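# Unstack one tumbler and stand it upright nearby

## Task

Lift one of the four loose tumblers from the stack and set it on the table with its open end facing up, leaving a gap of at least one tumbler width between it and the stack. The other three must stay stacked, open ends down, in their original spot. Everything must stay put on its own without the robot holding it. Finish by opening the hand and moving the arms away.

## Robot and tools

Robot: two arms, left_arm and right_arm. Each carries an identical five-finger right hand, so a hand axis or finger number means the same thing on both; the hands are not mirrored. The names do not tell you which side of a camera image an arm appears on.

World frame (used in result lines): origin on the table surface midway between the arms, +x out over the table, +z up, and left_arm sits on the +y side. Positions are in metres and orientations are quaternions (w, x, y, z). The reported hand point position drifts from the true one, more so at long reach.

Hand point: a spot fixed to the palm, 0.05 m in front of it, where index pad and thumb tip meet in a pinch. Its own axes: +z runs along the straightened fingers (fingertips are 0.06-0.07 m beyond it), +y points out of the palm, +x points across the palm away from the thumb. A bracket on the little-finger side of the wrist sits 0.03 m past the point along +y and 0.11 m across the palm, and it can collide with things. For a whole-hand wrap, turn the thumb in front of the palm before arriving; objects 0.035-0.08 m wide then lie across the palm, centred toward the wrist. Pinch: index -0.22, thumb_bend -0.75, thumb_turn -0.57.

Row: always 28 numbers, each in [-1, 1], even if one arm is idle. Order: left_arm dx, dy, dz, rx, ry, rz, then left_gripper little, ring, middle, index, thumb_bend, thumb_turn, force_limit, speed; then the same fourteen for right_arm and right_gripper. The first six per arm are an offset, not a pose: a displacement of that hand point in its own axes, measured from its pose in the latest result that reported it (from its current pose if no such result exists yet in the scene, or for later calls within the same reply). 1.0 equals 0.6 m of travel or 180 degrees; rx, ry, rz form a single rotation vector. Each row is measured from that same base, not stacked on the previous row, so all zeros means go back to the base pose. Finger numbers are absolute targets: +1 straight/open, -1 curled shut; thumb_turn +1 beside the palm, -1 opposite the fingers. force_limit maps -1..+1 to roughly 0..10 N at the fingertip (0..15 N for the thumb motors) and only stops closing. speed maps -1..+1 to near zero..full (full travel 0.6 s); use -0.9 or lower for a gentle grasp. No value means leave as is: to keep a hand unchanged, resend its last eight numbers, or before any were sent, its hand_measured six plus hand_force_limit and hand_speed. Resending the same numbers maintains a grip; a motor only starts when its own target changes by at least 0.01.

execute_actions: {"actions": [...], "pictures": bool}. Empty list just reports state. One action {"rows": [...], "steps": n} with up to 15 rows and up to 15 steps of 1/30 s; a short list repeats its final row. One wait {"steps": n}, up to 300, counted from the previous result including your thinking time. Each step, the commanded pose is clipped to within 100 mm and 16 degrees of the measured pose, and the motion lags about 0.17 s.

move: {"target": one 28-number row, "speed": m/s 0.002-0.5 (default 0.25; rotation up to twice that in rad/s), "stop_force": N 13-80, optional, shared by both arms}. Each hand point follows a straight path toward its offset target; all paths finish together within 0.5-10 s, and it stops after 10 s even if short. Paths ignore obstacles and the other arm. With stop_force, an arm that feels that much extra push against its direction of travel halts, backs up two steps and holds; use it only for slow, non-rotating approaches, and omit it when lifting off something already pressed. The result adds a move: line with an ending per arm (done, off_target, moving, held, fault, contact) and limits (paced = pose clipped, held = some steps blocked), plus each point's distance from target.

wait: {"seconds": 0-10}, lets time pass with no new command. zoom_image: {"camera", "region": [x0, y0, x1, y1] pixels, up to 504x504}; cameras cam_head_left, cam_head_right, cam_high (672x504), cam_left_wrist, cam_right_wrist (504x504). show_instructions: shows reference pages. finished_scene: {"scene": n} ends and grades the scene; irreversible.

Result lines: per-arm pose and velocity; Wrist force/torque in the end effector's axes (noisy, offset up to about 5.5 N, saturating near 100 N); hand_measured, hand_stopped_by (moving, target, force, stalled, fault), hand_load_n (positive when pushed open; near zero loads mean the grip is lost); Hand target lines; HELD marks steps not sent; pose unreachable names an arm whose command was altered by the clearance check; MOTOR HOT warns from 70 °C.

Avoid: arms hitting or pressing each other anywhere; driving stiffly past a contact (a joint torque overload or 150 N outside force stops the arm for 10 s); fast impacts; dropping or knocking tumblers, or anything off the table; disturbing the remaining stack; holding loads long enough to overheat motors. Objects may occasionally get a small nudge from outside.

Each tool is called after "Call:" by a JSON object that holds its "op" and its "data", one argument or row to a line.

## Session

Call:
{"op": "execute_actions", "data": {
  "actions": []
}}

Scene clock: 0.00 s of 6600.00 s.
left_arm: end_effector_position=(+0.0667, +1.2475, +0.5917) hand_measured=(+1.000, +1.000, +1.000, +1.000, +1.000, +1.000) hand_load_n=(+0.0, +0.0, +0.0, +0.0, +0.0, +0.0) hand_stopped_by=(target, target, target, target, target, target) hand_force_limit=0.00 hand_speed=-0.80 end_effector_quat_wxyz=(-0.072, +0.664, -0.744, -0.017) end_effector_velocity=(+0.000, -0.001, -0.001) end_effector_angular_velocity=(-0.001, +0.001, +0.001) | right_arm: end_effector_position=(+0.2246, -1.1128, +0.6225) hand_measured=(+1.000, +1.000, +1.000, +1.000, +1.000, +1.000) hand_load_n=(+0.0, +0.0, +0.0, +0.0, +0.0, +0.0) hand_stopped_by=(target, target, target, target, target, target) hand_force_limit=0.00 hand_speed=-0.80 end_effector_quat_wxyz=(-0.008, +0.629, +0.771, -0.101) end_effector_velocity=(+0.000, +0.000, -0.000) end_effector_angular_velocity=(+0.001, -0.001, -0.001)
Joint positions: left_arm=[ 1.375 -1.436  1.286  1.579  1.614 -1.773] | right_arm=[-1.856 -1.539  1.333  1.616  1.693 -1.89 ]
Joint velocities: left_arm=[-0.001 -0.001  0.002  0.    -0.    -0.001] | right_arm=[ 0.     0.     0.001  0.    -0.001  0.001]
Motor temperatures (°C, as the motors report them): left_arm=[24 23 22 31 30 29] | right_arm=[24 24 23 26 27 33]
Wrist force (N, on the end effector, along its own x y z axes, offset not removed): no reading
Wrist torque (N m, same axes, about the end effector's origin, offset not removed): no reading
Hand target (left_arm): +0.067, +1.247, +0.592; +0.072, -0.664, +0.744, +0.017
Hand target (right_arm): +0.225, -1.113, +0.623; -0.008, +0.629, +0.771, -0.101
camera_calibration (this result's frames):
cam_left_wrist: T_world_to_cam=[[-0.977338, 0.192807, -0.0873795, -0.122106], [0.0829418, 0.728572, 0.679929, -1.32342], [0.194758, 0.657273, -0.728053, -0.267734], [0, 0, 0, 1]] pos_world=[0.0425716, 1.16373, 0.69424]
cam_right_wrist: T_world_to_cam=[[0.985763, 0.120252, -0.117516, -0.0259365], [0.167599, -0.758682, 0.629533, -1.27592], [-0.0134548, -0.640266, -0.768035, -0.0953976], [0, 0, 0, 1]] pos_world=[0.238127, -1.02598, 0.726916]

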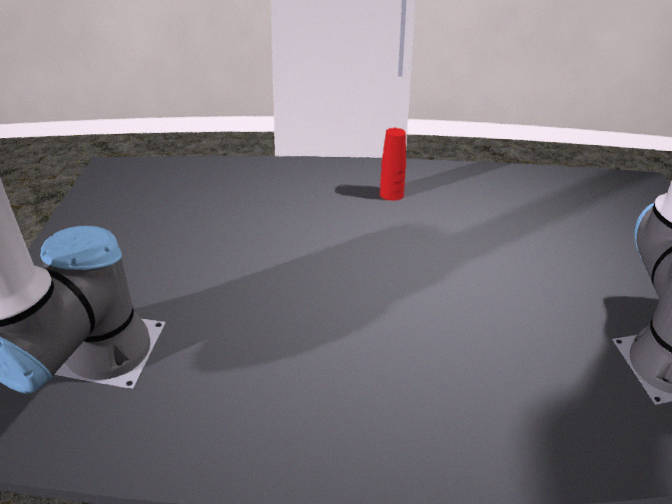

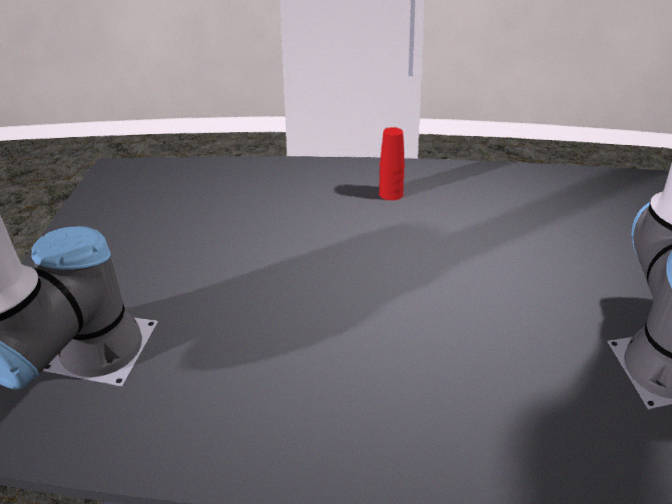

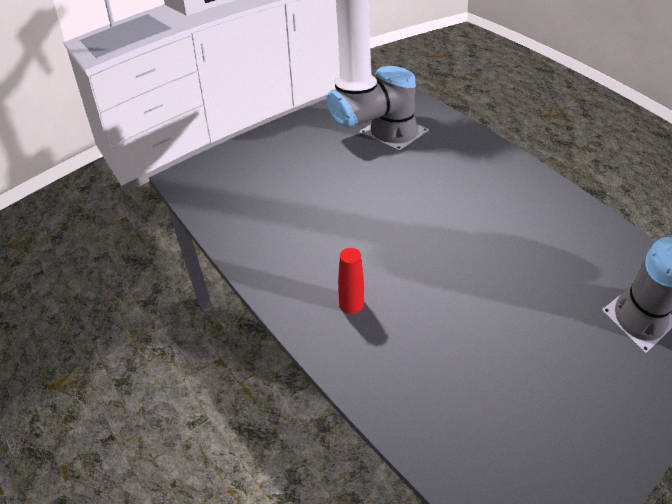

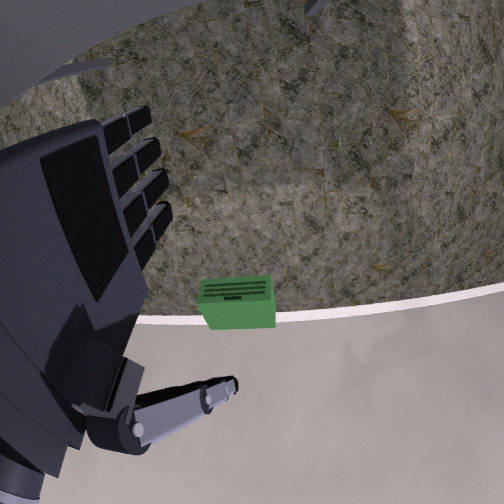

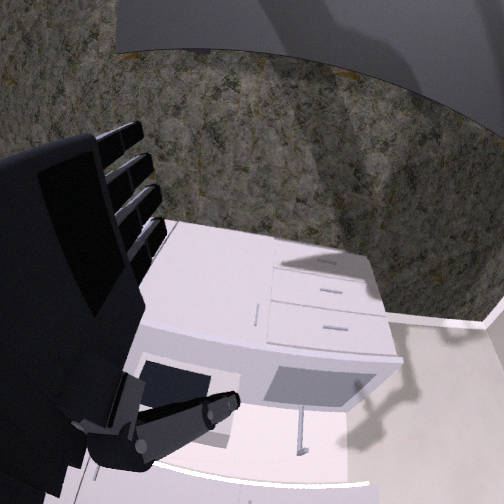

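Call:
{"op": "move", "data": {
  "target": [0.943,-0.732,0.168,0,0,0,1,1,1,1,1,-1,0,0,0,0,0,0,0,0,1,1,1,1,1,1,0,-0.8],
  "speed": 0.4
}}

Scene clock: 7.20 s of 6600.00 s.
left_arm: end_effector_position=(+0.4486, +0.6494, +0.4492) hand_measured=(+1.000, +1.000, +1.000, +1.000, +1.000, -1.000) hand_load_n=(+0.0, +0.0, +0.0, +0.0, +0.0, +0.0) hand_stopped_by=(target, target, target, target, target, target) hand_force_limit=0.00 hand_speed=0.00 end_effector_quat_wxyz=(-0.072, +0.664, -0.744, -0.017) end_effector_velocity=(+0.002, -0.002, -0.000) end_effector_angular_velocity=(+0.002, -0.001, +0.001) | right_arm: end_effector_position=(+0.2246, -1.1128, +0.6225) hand_measured=(+1.000, +1.000, +1.000, +1.000, +1.000, +1.000) hand_load_n=(+0.0, +0.0, +0.0, +0.0, +0.0, +0.0) hand_stopped_by=(target, target, target, target, target, target) hand_force_limit=0.00 hand_speed=-0.80 end_effector_quat_wxyz=(-0.008, +0.629, +0.771, -0.101) end_effector_velocity=(+0.000, -0.000, -0.000) end_effector_angular_velocity=(+0.001, -0.001, +0.001)
Joint positions: left_arm=[-0.463 -1.747  1.869  1.444  1.424 -3.608] | right_arm=[-1.856 -1.539  1.333  1.616  1.693 -1.89 ]
Joint velocities: left_arm=[-0.003  0.004 -0.002 -0.001 -0.002 -0.003] | right_arm=[-0.     0.     0.    -0.    -0.001 -0.001]
Motor temperatures (°C, as the motors report them): left_arm=[24 23 22 31 30 29] | right_arm=[24 24 23 26 27 33]
Wrist force (N, on the end effector, along its own x y z axes, offset not removed): left_arm=[-0.7 -1.7 -0.7] | right_arm=[5.9 1.9 -2.1]
Wrist torque (N m, same axes, about the end effector's origin, offset not removed): left_arm=[0.12 -0.06 -0.04] | right_arm=[0.78 -0.73 0.19]
Hand target (left_arm): +0.449, +0.649, +0.449; +0.072, -0.664, +0.744, +0.017
Hand target (right_arm): +0.225, -1.113, +0.623; -0.008, +0.629, +0.771, -0.101
Off the commanded pose (left_arm): 0.000 m, 0 deg.
Off the commanded pose (right_arm): 0.000 m, 0 deg.
After step 90, 1.63 s passed at rest.
move: done
camera_calibration (this result's frames):
cam_left_wrist: T_world_to_cam=[[-0.977435, 0.19267, -0.0866025, 0.35375], [0.0835587, 0.72919, 0.67919, -0.82282], [0.194009, 0.656628, -0.728835, -0.0516759], [0, 0, 0, 1]] pos_world=[0.424547, 0.565767, 0.551824]
cam_right_wrist: T_world_to_cam=[[0.985763, 0.120252, -0.117516, -0.0259365], [0.167599, -0.758682, 0.629533, -1.27592], [-0.0134547, -0.640266, -0.768035, -0.0953975], [0, 0, 0, 1]] pos_world=[0.238127, -1.02598, 0.726916]

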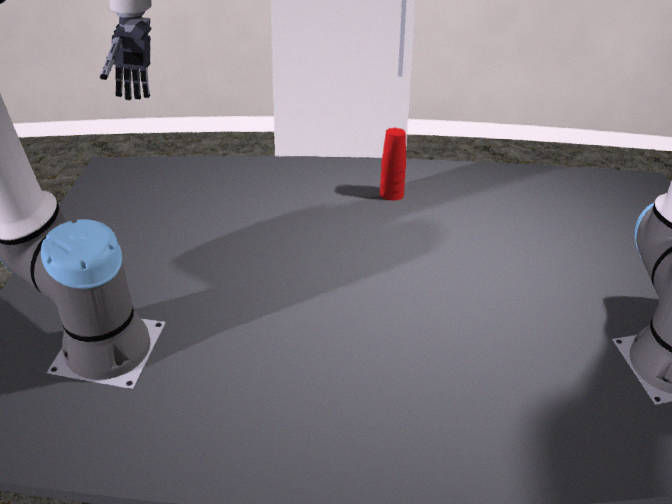

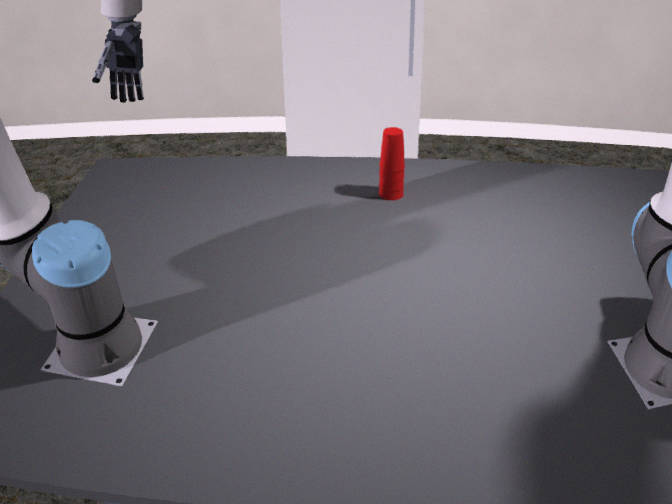

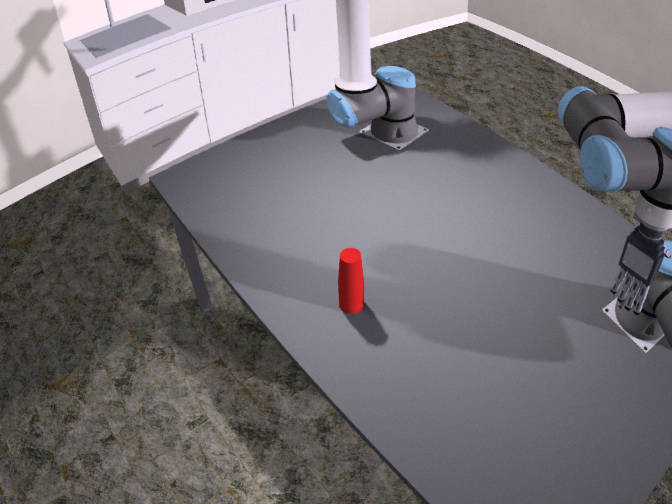

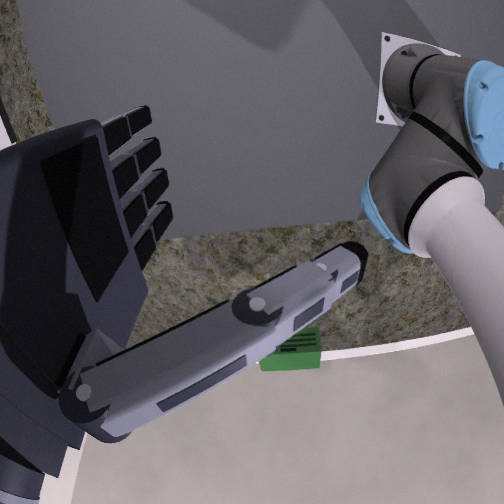

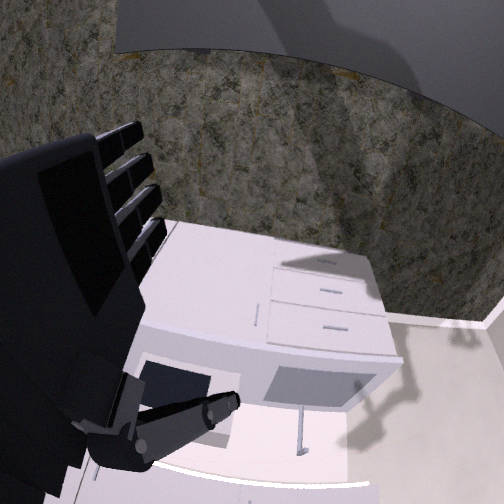

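Call:
{"op": "move", "data": {
  "target": [0.997,-0.378,0.38,0.55,-0.218,0.499,1,1,1,1,1,-1,0,0,0,0,0,0,0,0,1,1,1,1,1,1,0,-0.8],
  "speed": 0.3
}}

Call:
{"op": "move", "data": {
  "target": [0,0.02,0.25,0,0,0,1,1,1,1,1,-1,0,0,0,0,0,0,0,0,1,1,1,1,1,1,0,-0.8],
  "speed": 0.1
}}

Scene clock: 17.87 s of 6600.00 s.
left_arm: end_effector_position=(+0.6269, +0.0608, +0.1620) hand_measured=(+1.000, +1.000, +1.000, +1.000, +1.000, -1.000) hand_load_n=(+0.0, +0.0, +0.0, +0.0, +0.0, +0.0) hand_stopped_by=(target, target, target, target, target, target) hand_force_limit=0.00 hand_speed=0.00 end_effector_quat_wxyz=(+0.653, +0.272, +0.653, -0.271) end_effector_velocity=(+0.002, -0.001, -0.001) end_effector_angular_velocity=(+0.001, -0.006, -0.005) | right_arm: end_effector_position=(+0.2246, -1.1128, +0.6225) hand_measured=(+1.000, +1.000, +1.000, +1.000, +1.000, +1.000) hand_load_n=(+0.0, +0.0, +0.0, +0.0, +0.0, +0.0) hand_stopped_by=(target, target, target, target, target, target) hand_force_limit=0.00 hand_speed=-0.80 end_effector_quat_wxyz=(-0.008, +0.629, +0.771, -0.101) end_effector_velocity=(-0.000, -0.000, +0.000) end_effector_angular_velocity=(-0.000, +0.001, -0.001)
Joint positions: left_arm=[-1.186 -1.222  2.308 -1.087  1.054 -1.57 ] | right_arm=[-1.856 -1.539  1.333  1.616  1.693 -1.89 ]
Joint velocities: left_arm=[ 0.005  0.006 -0.001 -0.01   0.01   0.007] | right_arm=[ 0.     0.    -0.     0.     0.001  0.001]
Motor temperatures (°C, as the motors report them): left_arm=[24 23 22 31 30 29] | right_arm=[24 24 23 26 27 33]
Wrist force (N, on the end effector, along its own x y z axes, offset not removed): left_arm=[-1.9 -4.3 -3.4] | right_arm=[2.6 -3.0 -4.3]
Wrist torque (N m, same axes, about the end effector's origin, offset not removed): left_arm=[-0.20 0.36 -0.22] | right_arm=[0.01 -0.13 -0.07]
Hand target (left_arm): +0.627, +0.061, +0.162; +0.653, +0.272, +0.652, -0.271
Hand target (right_arm): +0.225, -1.113, +0.623; -0.008, +0.629, +0.771, -0.101
Off the commanded pose (left_arm): 0.001 m, 0 deg.
Off the commanded pose (right_arm): 0.000 m, 0 deg.
After step 90, 2.97 s passed at rest.
move: done
camera_calibration (this result's frames):
cam_left_wrist: T_world_to_cam=[[0.725704, 0.684121, 0.0730227, -0.506862], [-0.438669, 0.378326, 0.815131, 0.113283], [0.530022, -0.623577, 0.574655, -0.253088], [0, 0, 0, 1]] pos_world=[0.551668, 0.146078, 0.09011]
cam_right_wrist: T_world_to_cam=[[0.985763, 0.120252, -0.117516, -0.0259364], [0.167599, -0.758682, 0.629533, -1.27592], [-0.0134547, -0.640266, -0.768035, -0.0953975], [0, 0, 0, 1]] pos_world=[0.238127, -1.02598, 0.726916]

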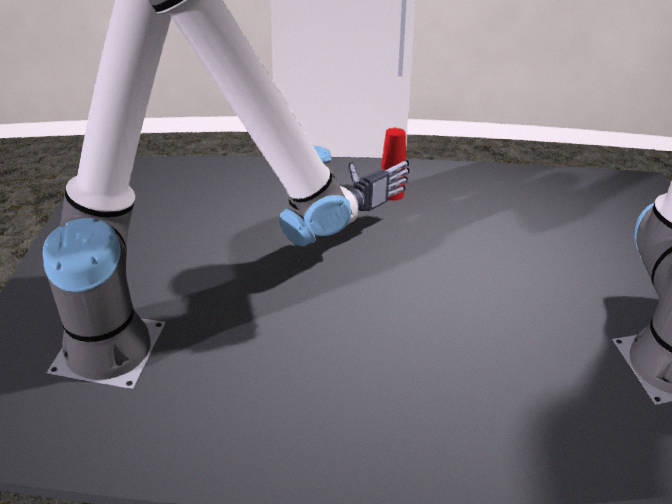

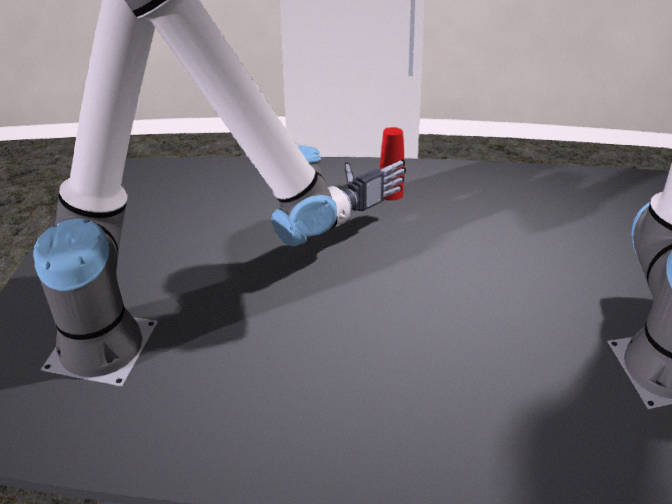

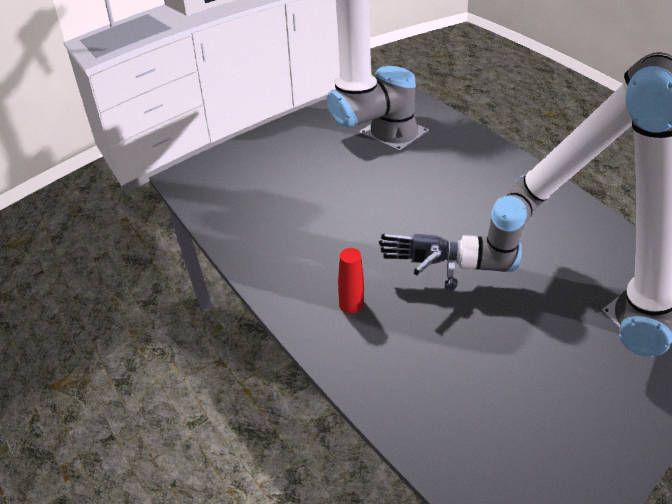

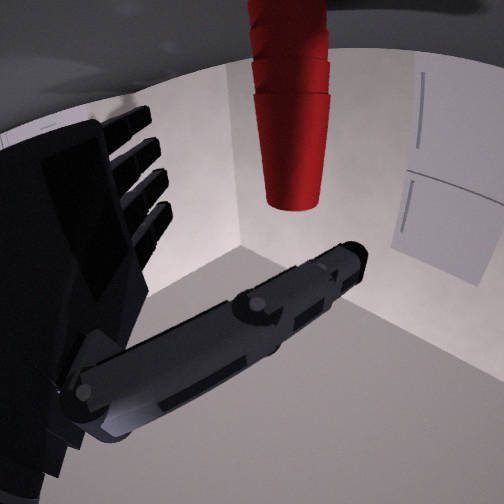

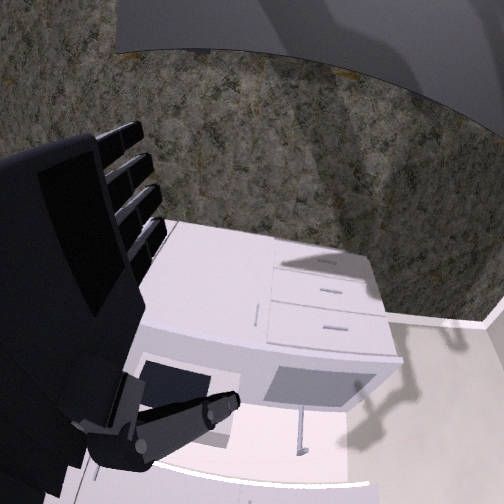

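Scene clock: 19.87 s of 6600.00 s.
left_arm: end_effector_position=(+0.7411, -0.0368, +0.1620) hand_measured=(+1.000, +1.000, +1.000, +1.000, +1.000, -1.000) hand_load_n=(+0.0, +0.0, +0.0, +0.0, +0.0, +0.0) hand_stopped_by=(target, target, target, target, target, target) hand_force_limit=0.00 hand_speed=0.00 end_effector_quat_wxyz=(+0.653, +0.272, +0.653, -0.271) end_effector_velocity=(+0.001, -0.002, -0.001) end_effector_angular_velocity=(+0.002, +0.001, -0.002) | right_arm: end_effector_position=(+0.2246, -1.1128, +0.6225) hand_measured=(+1.000, +1.000, +1.000, +1.000, +1.000, +1.000) hand_load_n=(+0.0, +0.0, +0.0, +0.0, +0.0, +0.0) hand_stopped_by=(target, target, target, target, target, target) hand_force_limit=0.00 hand_speed=-0.80 end_effector_quat_wxyz=(-0.008, +0.629, +0.771, -0.101) end_effector_velocity=(-0.000, -0.000, -0.000) end_effector_angular_velocity=(+0.000, +0.000, -0.000)
Joint positions: left_arm=[-1.049 -1.063  2.015 -0.952  1.192 -1.57 ] | right_arm=[-1.856 -1.539  1.333  1.616  1.693 -1.89 ]
Joint velocities: left_arm=[ 0.001  0.003 -0.004  0.003  0.002  0.   ] | right_arm=[-0.  0.  0. -0.  0. -0.]
Motor temperatures (°C, as the motors report them): left_arm=[24 23 22 31 30 29] | right_arm=[24 24 23 26 27 33]
Wrist force (N, on the end effector, along its own x y z axes, offset not removed): left_arm=[-0.5 -0.3 -1.3] | right_arm=[2.8 -2.6 -2.3]
Wrist torque (N m, same axes, about the end effector's origin, offset not removed): left_arm=[0.17 0.19 0.01] | right_arm=[0.02 -0.16 0.00]
Hand target (left_arm): +0.741, -0.037, +0.162; +0.653, +0.272, +0.653, -0.271
Hand target (right_arm): +0.225, -1.113, +0.623; -0.008, +0.629, +0.771, -0.101
Off the commanded pose (left_arm): 0.000 m, 0 deg.
Off the commanded pose (right_arm): 0.000 m, 0 deg.
move: done
camera_calibration (this result's frames):
cam_left_wrist: T_world_to_cam=[[0.725697, 0.684126, 0.0730517, -0.522979], [-0.438703, 0.378322, 0.815115, 0.200333], [0.530004, -0.623574, 0.574675, -0.374453], [0, 0, 0, 1]] pos_world=[0.665872, 0.0484935, 0.0900995]
cam_right_wrist: T_world_to_cam=[[0.985763, 0.120252, -0.117516, -0.0259362], [0.1676, -0.758682, 0.629533, -1.27592], [-0.0134547, -0.640266, -0.768035, -0.0953974], [0, 0, 0, 1]] pos_world=[0.238127, -1.02598, 0.726916]

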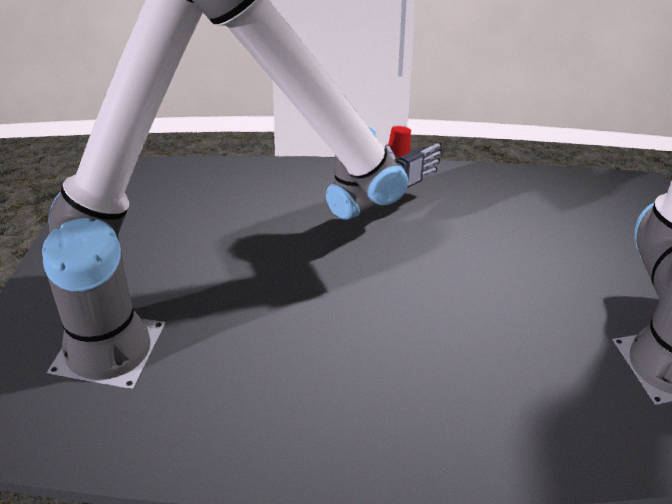

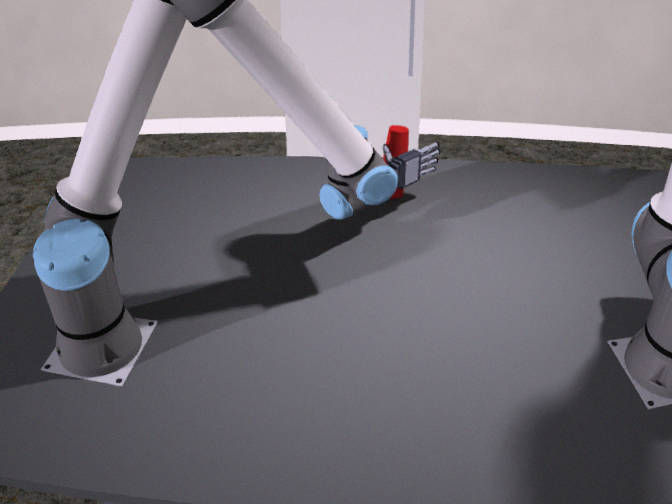

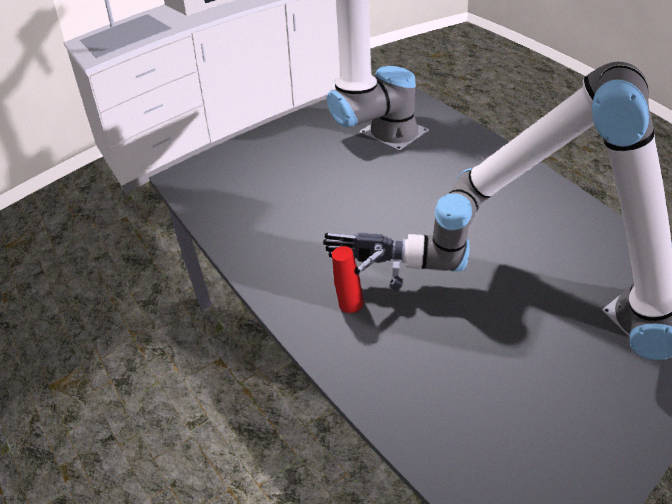

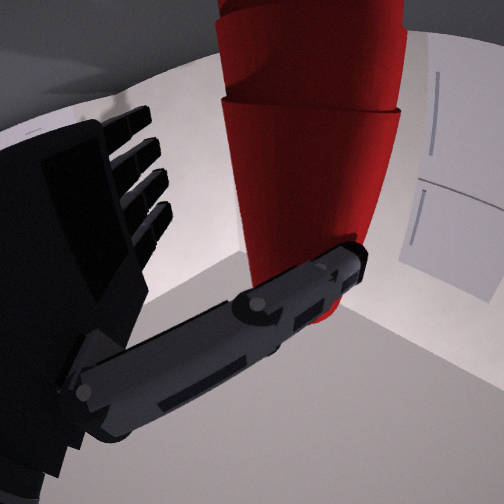

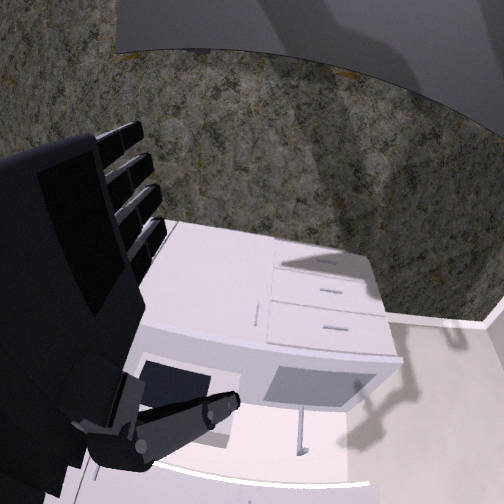

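Call:
{"op": "move", "data": {
  "target": [0,0,-0.06,0,0,0,1,1,1,1,1,-1,0,0,0,0,0,0,0,0,1,1,1,1,1,1,0,-0.8],
  "speed": 0.03
}}

Call:
{"op": "move", "data": {
  "target": [0,0.06,0,0,0,0,1,1,1,1,1,-1,0,0,0,0,0,0,0,0,1,1,1,1,1,1,0,-0.8],
  "speed": 0.03
}}

Scene clock: 27.03 s of 6600.00 s.
left_arm: end_effector_position=(+0.7159, -0.0115, +0.1620) hand_measured=(+1.000, +1.000, +1.000, +1.000, +1.000, -1.000) hand_load_n=(+0.0, +0.0, +0.0, +0.0, +0.0, +0.0) hand_stopped_by=(target, target, target, target, target, target) hand_force_limit=0.00 hand_speed=0.00 end_effector_quat_wxyz=(+0.653, +0.272, +0.653, -0.271) end_effector_velocity=(-0.002, +0.002, -0.001) end_effector_angular_velocity=(+0.001, +0.000, -0.000) | right_arm: end_effector_position=(+0.2246, -1.1128, +0.6225) hand_measured=(+1.000, +1.000, +1.000, +1.000, +1.000, +1.000) hand_load_n=(+0.0, +0.0, +0.0, +0.0, +0.0, +0.0) hand_stopped_by=(target, target, target, target, target, target) hand_force_limit=0.00 hand_speed=-0.80 end_effector_quat_wxyz=(-0.008, +0.629, +0.771, -0.101) end_effector_velocity=(+0.000, -0.000, -0.000) end_effector_angular_velocity=(-0.000, +0.001, +0.001)
Joint positions: left_arm=[-1.071 -1.102  2.088 -0.986  1.169 -1.57 ] | right_arm=[-1.856 -1.539  1.333  1.616  1.693 -1.89 ]
Joint velocities: left_arm=[-0.001 -0.002  0.006 -0.002 -0.001  0.   ] | right_arm=[ 0.001  0.    -0.    -0.     0.001 -0.   ]
Motor temperatures (°C, as the motors report them): left_arm=[24 23 22 31 30 29] | right_arm=[24 24 23 26 27 33]
Wrist force (N, on the end effector, along its own x y z axes, offset not removed): left_arm=[-1.6 -1.5 -0.5] | right_arm=[-5.6 -3.2 2.9]
Wrist torque (N m, same axes, about the end effector's origin, offset not removed): left_arm=[-0.13 0.09 -0.07] | right_arm=[-0.46 1.00 -0.68]
Hand target (left_arm): +0.716, -0.011, +0.162; +0.653, +0.272, +0.653, -0.271
Hand target (right_arm): +0.225, -1.113, +0.623; -0.008, +0.629, +0.771, -0.101
Off the commanded pose (left_arm): 0.000 m, 0 deg.
Off the commanded pose (right_arm): 0.000 m, 0 deg.
After step 90, 2.63 s passed at rest.
move: done
camera_calibration (this result's frames):
cam_left_wrist: T_world_to_cam=[[0.725702, 0.684123, 0.0730229, -0.521991], [-0.438678, 0.378333, 0.815123, 0.179679], [0.530018, -0.62357, 0.574666, -0.345319], [0, 0, 0, 1]] pos_world=[0.640656, 0.0737974, 0.0900998]
cam_right_wrist: T_world_to_cam=[[0.985763, 0.120252, -0.117516, -0.0259364], [0.167599, -0.758682, 0.629533, -1.27592], [-0.0134547, -0.640266, -0.768035, -0.0953975], [0, 0, 0, 1]] pos_world=[0.238127, -1.02598, 0.726916]

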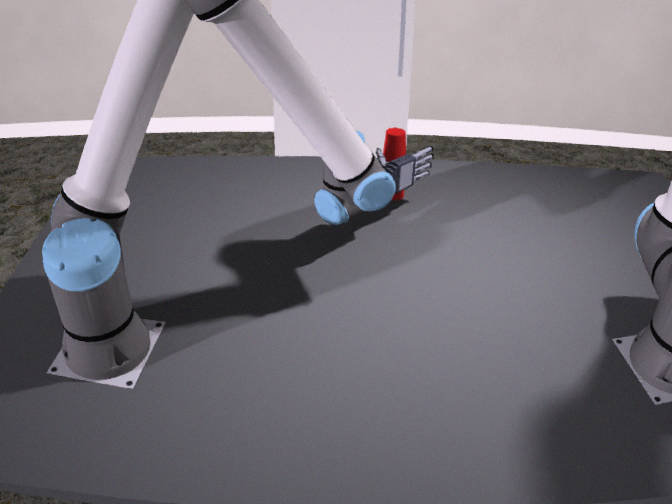

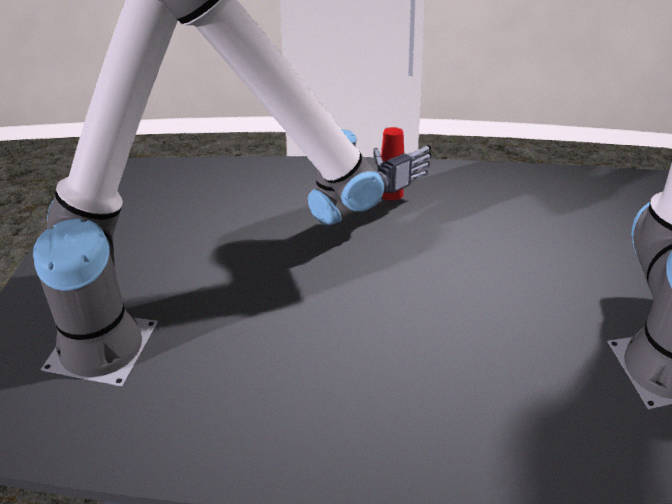

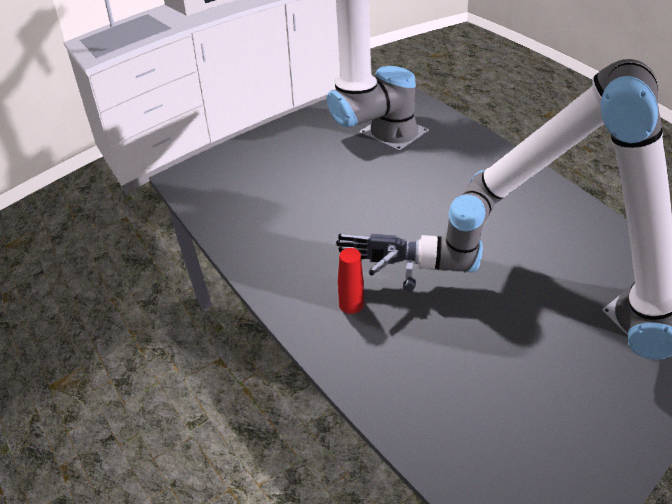

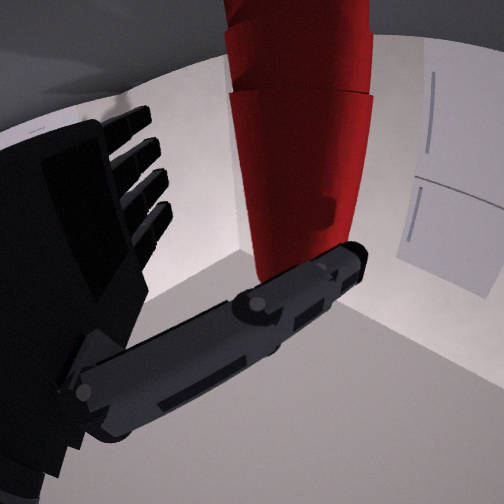

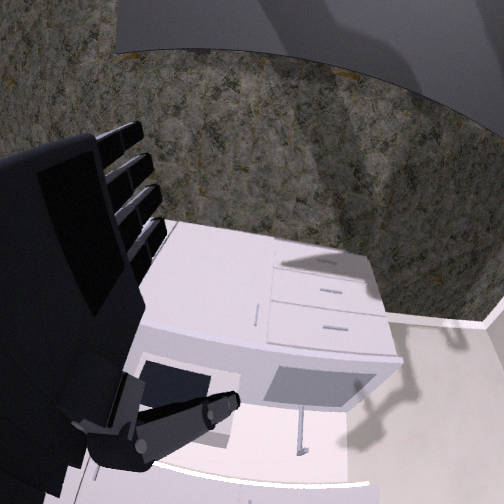

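Scene clock: 28.57 s of 6600.00 s.
left_arm: end_effector_position=(+0.7412, +0.0138, +0.1620) hand_measured=(+1.000, +1.000, +1.000, +1.000, +1.000, -1.000) hand_load_n=(+0.0, +0.0, +0.0, +0.0, +0.0, +0.0) hand_stopped_by=(target, target, target, target, target, target) hand_force_limit=0.00 hand_speed=0.00 end_effector_quat_wxyz=(+0.653, +0.272, +0.653, -0.271) end_effector_velocity=(+0.002, +0.002, +0.000) end_effector_angular_velocity=(+0.000, -0.000, -0.001) | right_arm: end_effector_position=(+0.2246, -1.1128, +0.6225) hand_measured=(+1.000, +1.000, +1.000, +1.000, +1.000, +1.000) hand_load_n=(+0.0, +0.0, +0.0, +0.0, +0.0, +0.0) hand_stopped_by=(target, target, target, target, target, target) hand_force_limit=0.00 hand_speed=-0.80 end_effector_quat_wxyz=(-0.008, +0.629, +0.771, -0.101) end_effector_velocity=(-0.000, +0.000, +0.000) end_effector_angular_velocity=(+0.000, +0.000, +0.001)
Joint positions: left_arm=[-1.015 -1.105  2.094 -0.989  1.226 -1.57 ] | right_arm=[-1.856 -1.539  1.333  1.616  1.693 -1.89 ]
Joint velocities: left_arm=[ 0.005 -0.     0.001 -0.     0.006  0.001] | right_arm=[-0.     0.    -0.     0.     0.    -0.001]
Motor temperatures (°C, as the motors report them): left_arm=[24 23 22 31 30 29] | right_arm=[24 24 23 26 27 33]
Wrist force (N, on the end effector, along its own x y z axes, offset not removed): left_arm=[-2.0 -5.9 0.3] | right_arm=[4.8 3.6 -2.2]
Wrist torque (N m, same axes, about the end effector's origin, offset not removed): left_arm=[-0.72 0.26 -0.23] | right_arm=[0.96 -0.28 0.12]
Hand target (left_arm): +0.741, +0.014, +0.162; +0.653, +0.272, +0.653, -0.271
Hand target (right_arm): +0.225, -1.113, +0.623; -0.008, +0.629, +0.771, -0.101
Off the commanded pose (left_arm): 0.000 m, 0 deg.
Off the commanded pose (right_arm): 0.000 m, 0 deg.
move: done
camera_calibration (this result's frames):
cam_left_wrist: T_world_to_cam=[[0.725688, 0.684137, 0.0730305, -0.55762], [-0.438692, 0.378323, 0.815121, 0.181234], [0.530025, -0.623561, 0.574669, -0.343027], [0, 0, 0, 1]] pos_world=[0.665977, 0.0990253, 0.0901231]
cam_right_wrist: T_world_to_cam=[[0.985763, 0.120252, -0.117516, -0.0259363], [0.167599, -0.758682, 0.629533, -1.27592], [-0.0134547, -0.640266, -0.768035, -0.0953975], [0, 0, 0, 1]] pos_world=[0.238127, -1.02598, 0.726916]

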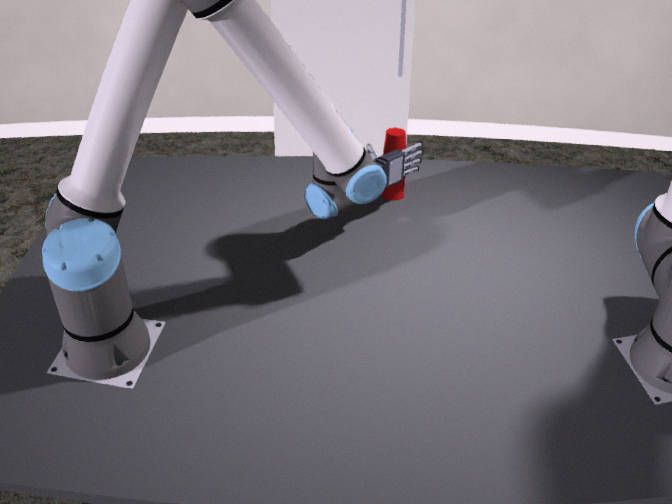

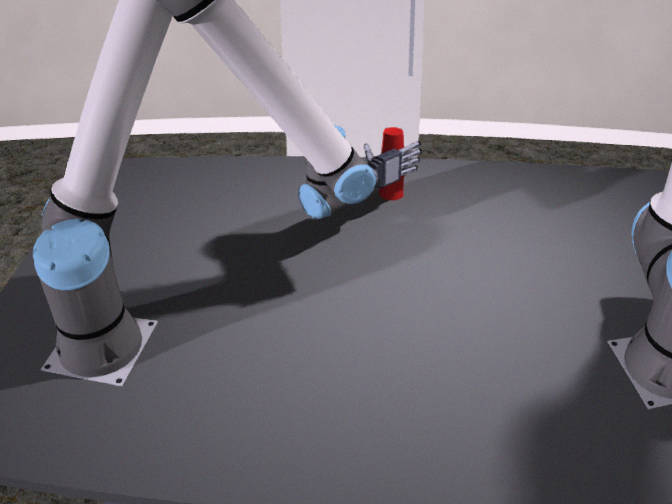

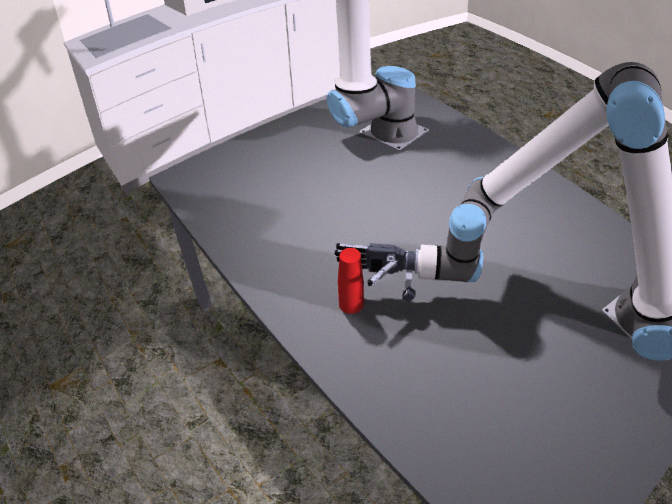

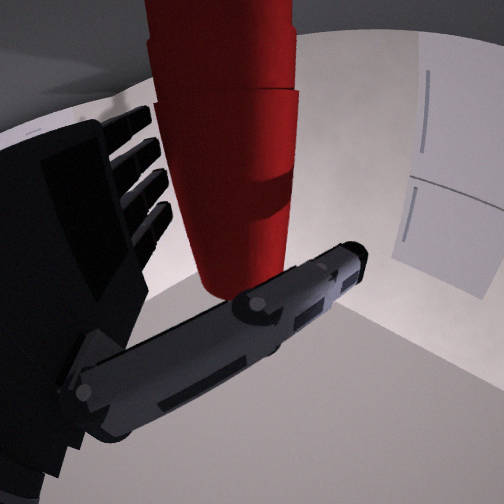

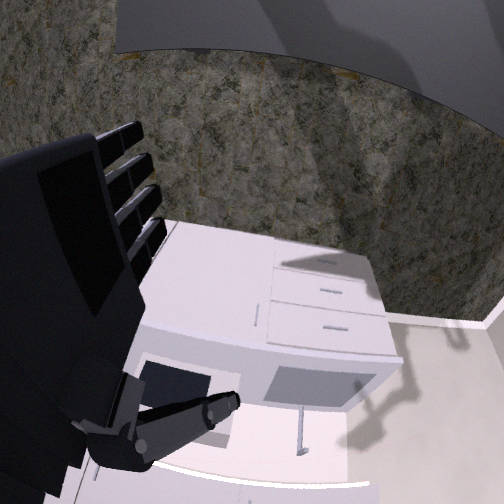

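Call:
{"op": "move", "data": {
  "target": [0,-0.012,0.07,0,0,0,1,1,1,1,1,-1,0,0,0,0,0,0,0,0,1,1,1,1,1,1,0,-0.8],
  "speed": 0.03
}}

Scene clock: 33.17 s of 6600.00 s.
left_arm: end_effector_position=(+0.7656, -0.0208, +0.1620) hand_measured=(+1.000, +1.000, +1.000, +1.000, +1.000, -1.000) hand_load_n=(+0.0, +0.0, +0.0, +0.0, +0.0, +0.0) hand_stopped_by=(target, target, target, target, target, target) hand_force_limit=0.00 hand_speed=0.00 end_effector_quat_wxyz=(+0.653, +0.272, +0.653, -0.271) end_effector_velocity=(+0.003, +0.000, -0.000) end_effector_angular_velocity=(+0.001, +0.000, +0.005) | right_arm: end_effector_position=(+0.2246, -1.1128, +0.6225) hand_measured=(+1.000, +1.000, +1.000, +1.000, +1.000, +1.000) hand_load_n=(+0.0, +0.0, +0.0, +0.0, +0.0, +0.0) hand_stopped_by=(target, target, target, target, target, target) hand_force_limit=0.00 hand_speed=-0.80 end_effector_quat_wxyz=(-0.008, +0.629, +0.771, -0.101) end_effector_velocity=(-0.000, +0.000, +0.000) end_effector_angular_velocity=(+0.000, +0.001, +0.003)
Joint positions: left_arm=[-1.003 -1.06   2.008 -0.949  1.237 -1.57 ] | right_arm=[-1.856 -1.539  1.333  1.616  1.693 -1.89 ]
Joint velocities: left_arm=[ 0.003  0.003 -0.005  0.003 -0.002  0.001] | right_arm=[-0.    -0.    -0.     0.     0.    -0.003]
Motor temperatures (°C, as the motors report them): left_arm=[24 23 22 31 30 29] | right_arm=[24 24 23 26 27 33]
Wrist force (N, on the end effector, along its own x y z axes, offset not removed): left_arm=[-2.8 -1.0 -0.7] | right_arm=[-1.0 -0.9 -4.5]
Wrist torque (N m, same axes, about the end effector's origin, offset not removed): left_arm=[0.00 0.31 -0.19] | right_arm=[0.44 0.36 -0.44]
Hand target (left_arm): +0.766, -0.021, +0.162; +0.653, +0.272, +0.653, -0.271
Hand target (right_arm): +0.225, -1.113, +0.623; -0.008, +0.629, +0.771, -0.101
Off the commanded pose (left_arm): 0.000 m, 0 deg.
Off the commanded pose (right_arm): 0.000 m, 0 deg.
move: done
camera_calibration (this result's frames):
cam_left_wrist: T_world_to_cam=[[0.725684, 0.68414, 0.0730352, -0.551642], [-0.438703, 0.378325, 0.815113, 0.205039], [0.530021, -0.623556, 0.574679, -0.377525], [0, 0, 0, 1]] pos_world=[0.690366, 0.0644215, 0.0901146]
cam_right_wrist: T_world_to_cam=[[0.985763, 0.120252, -0.117516, -0.0259363], [0.167599, -0.758682, 0.629533, -1.27592], [-0.0134547, -0.640266, -0.768035, -0.0953975], [0, 0, 0, 1]] pos_world=[0.238127, -1.02598, 0.726916]

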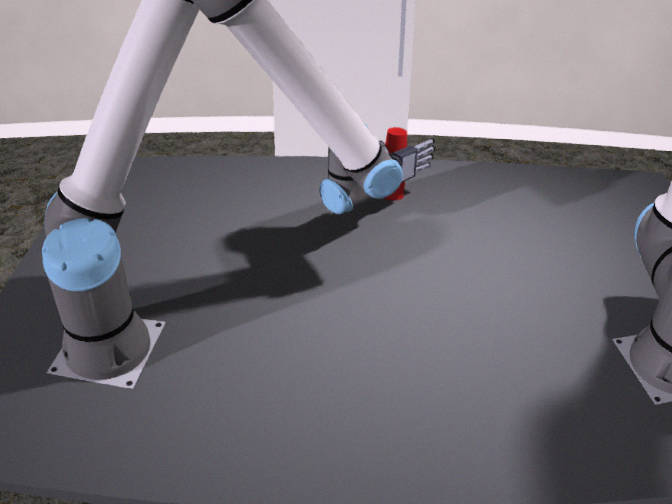

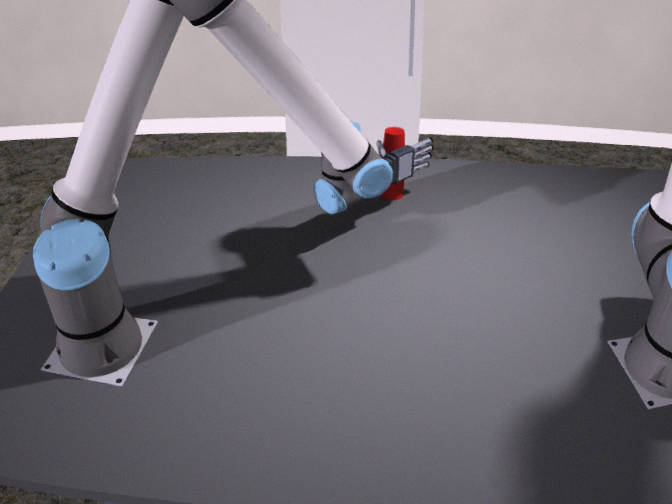

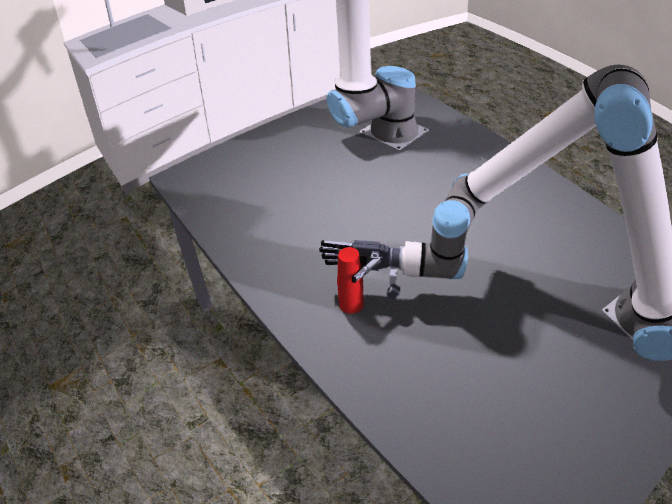

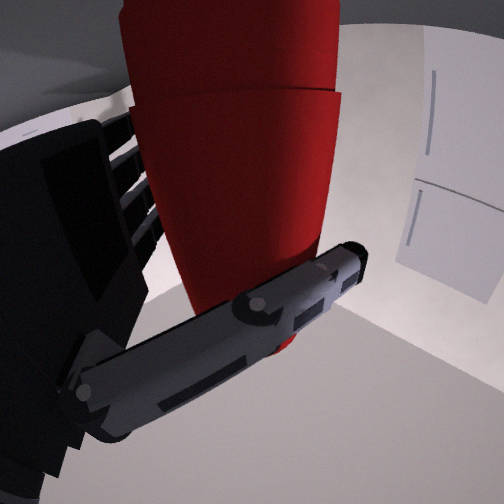

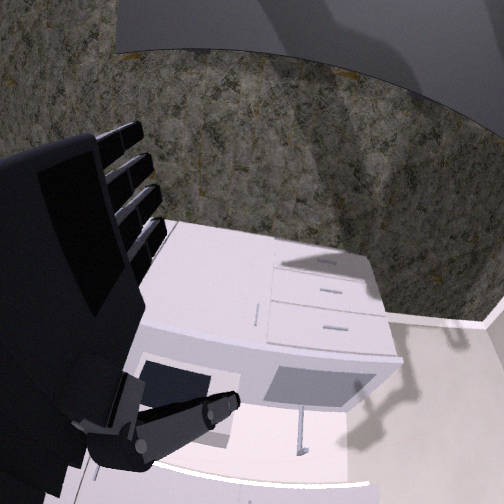

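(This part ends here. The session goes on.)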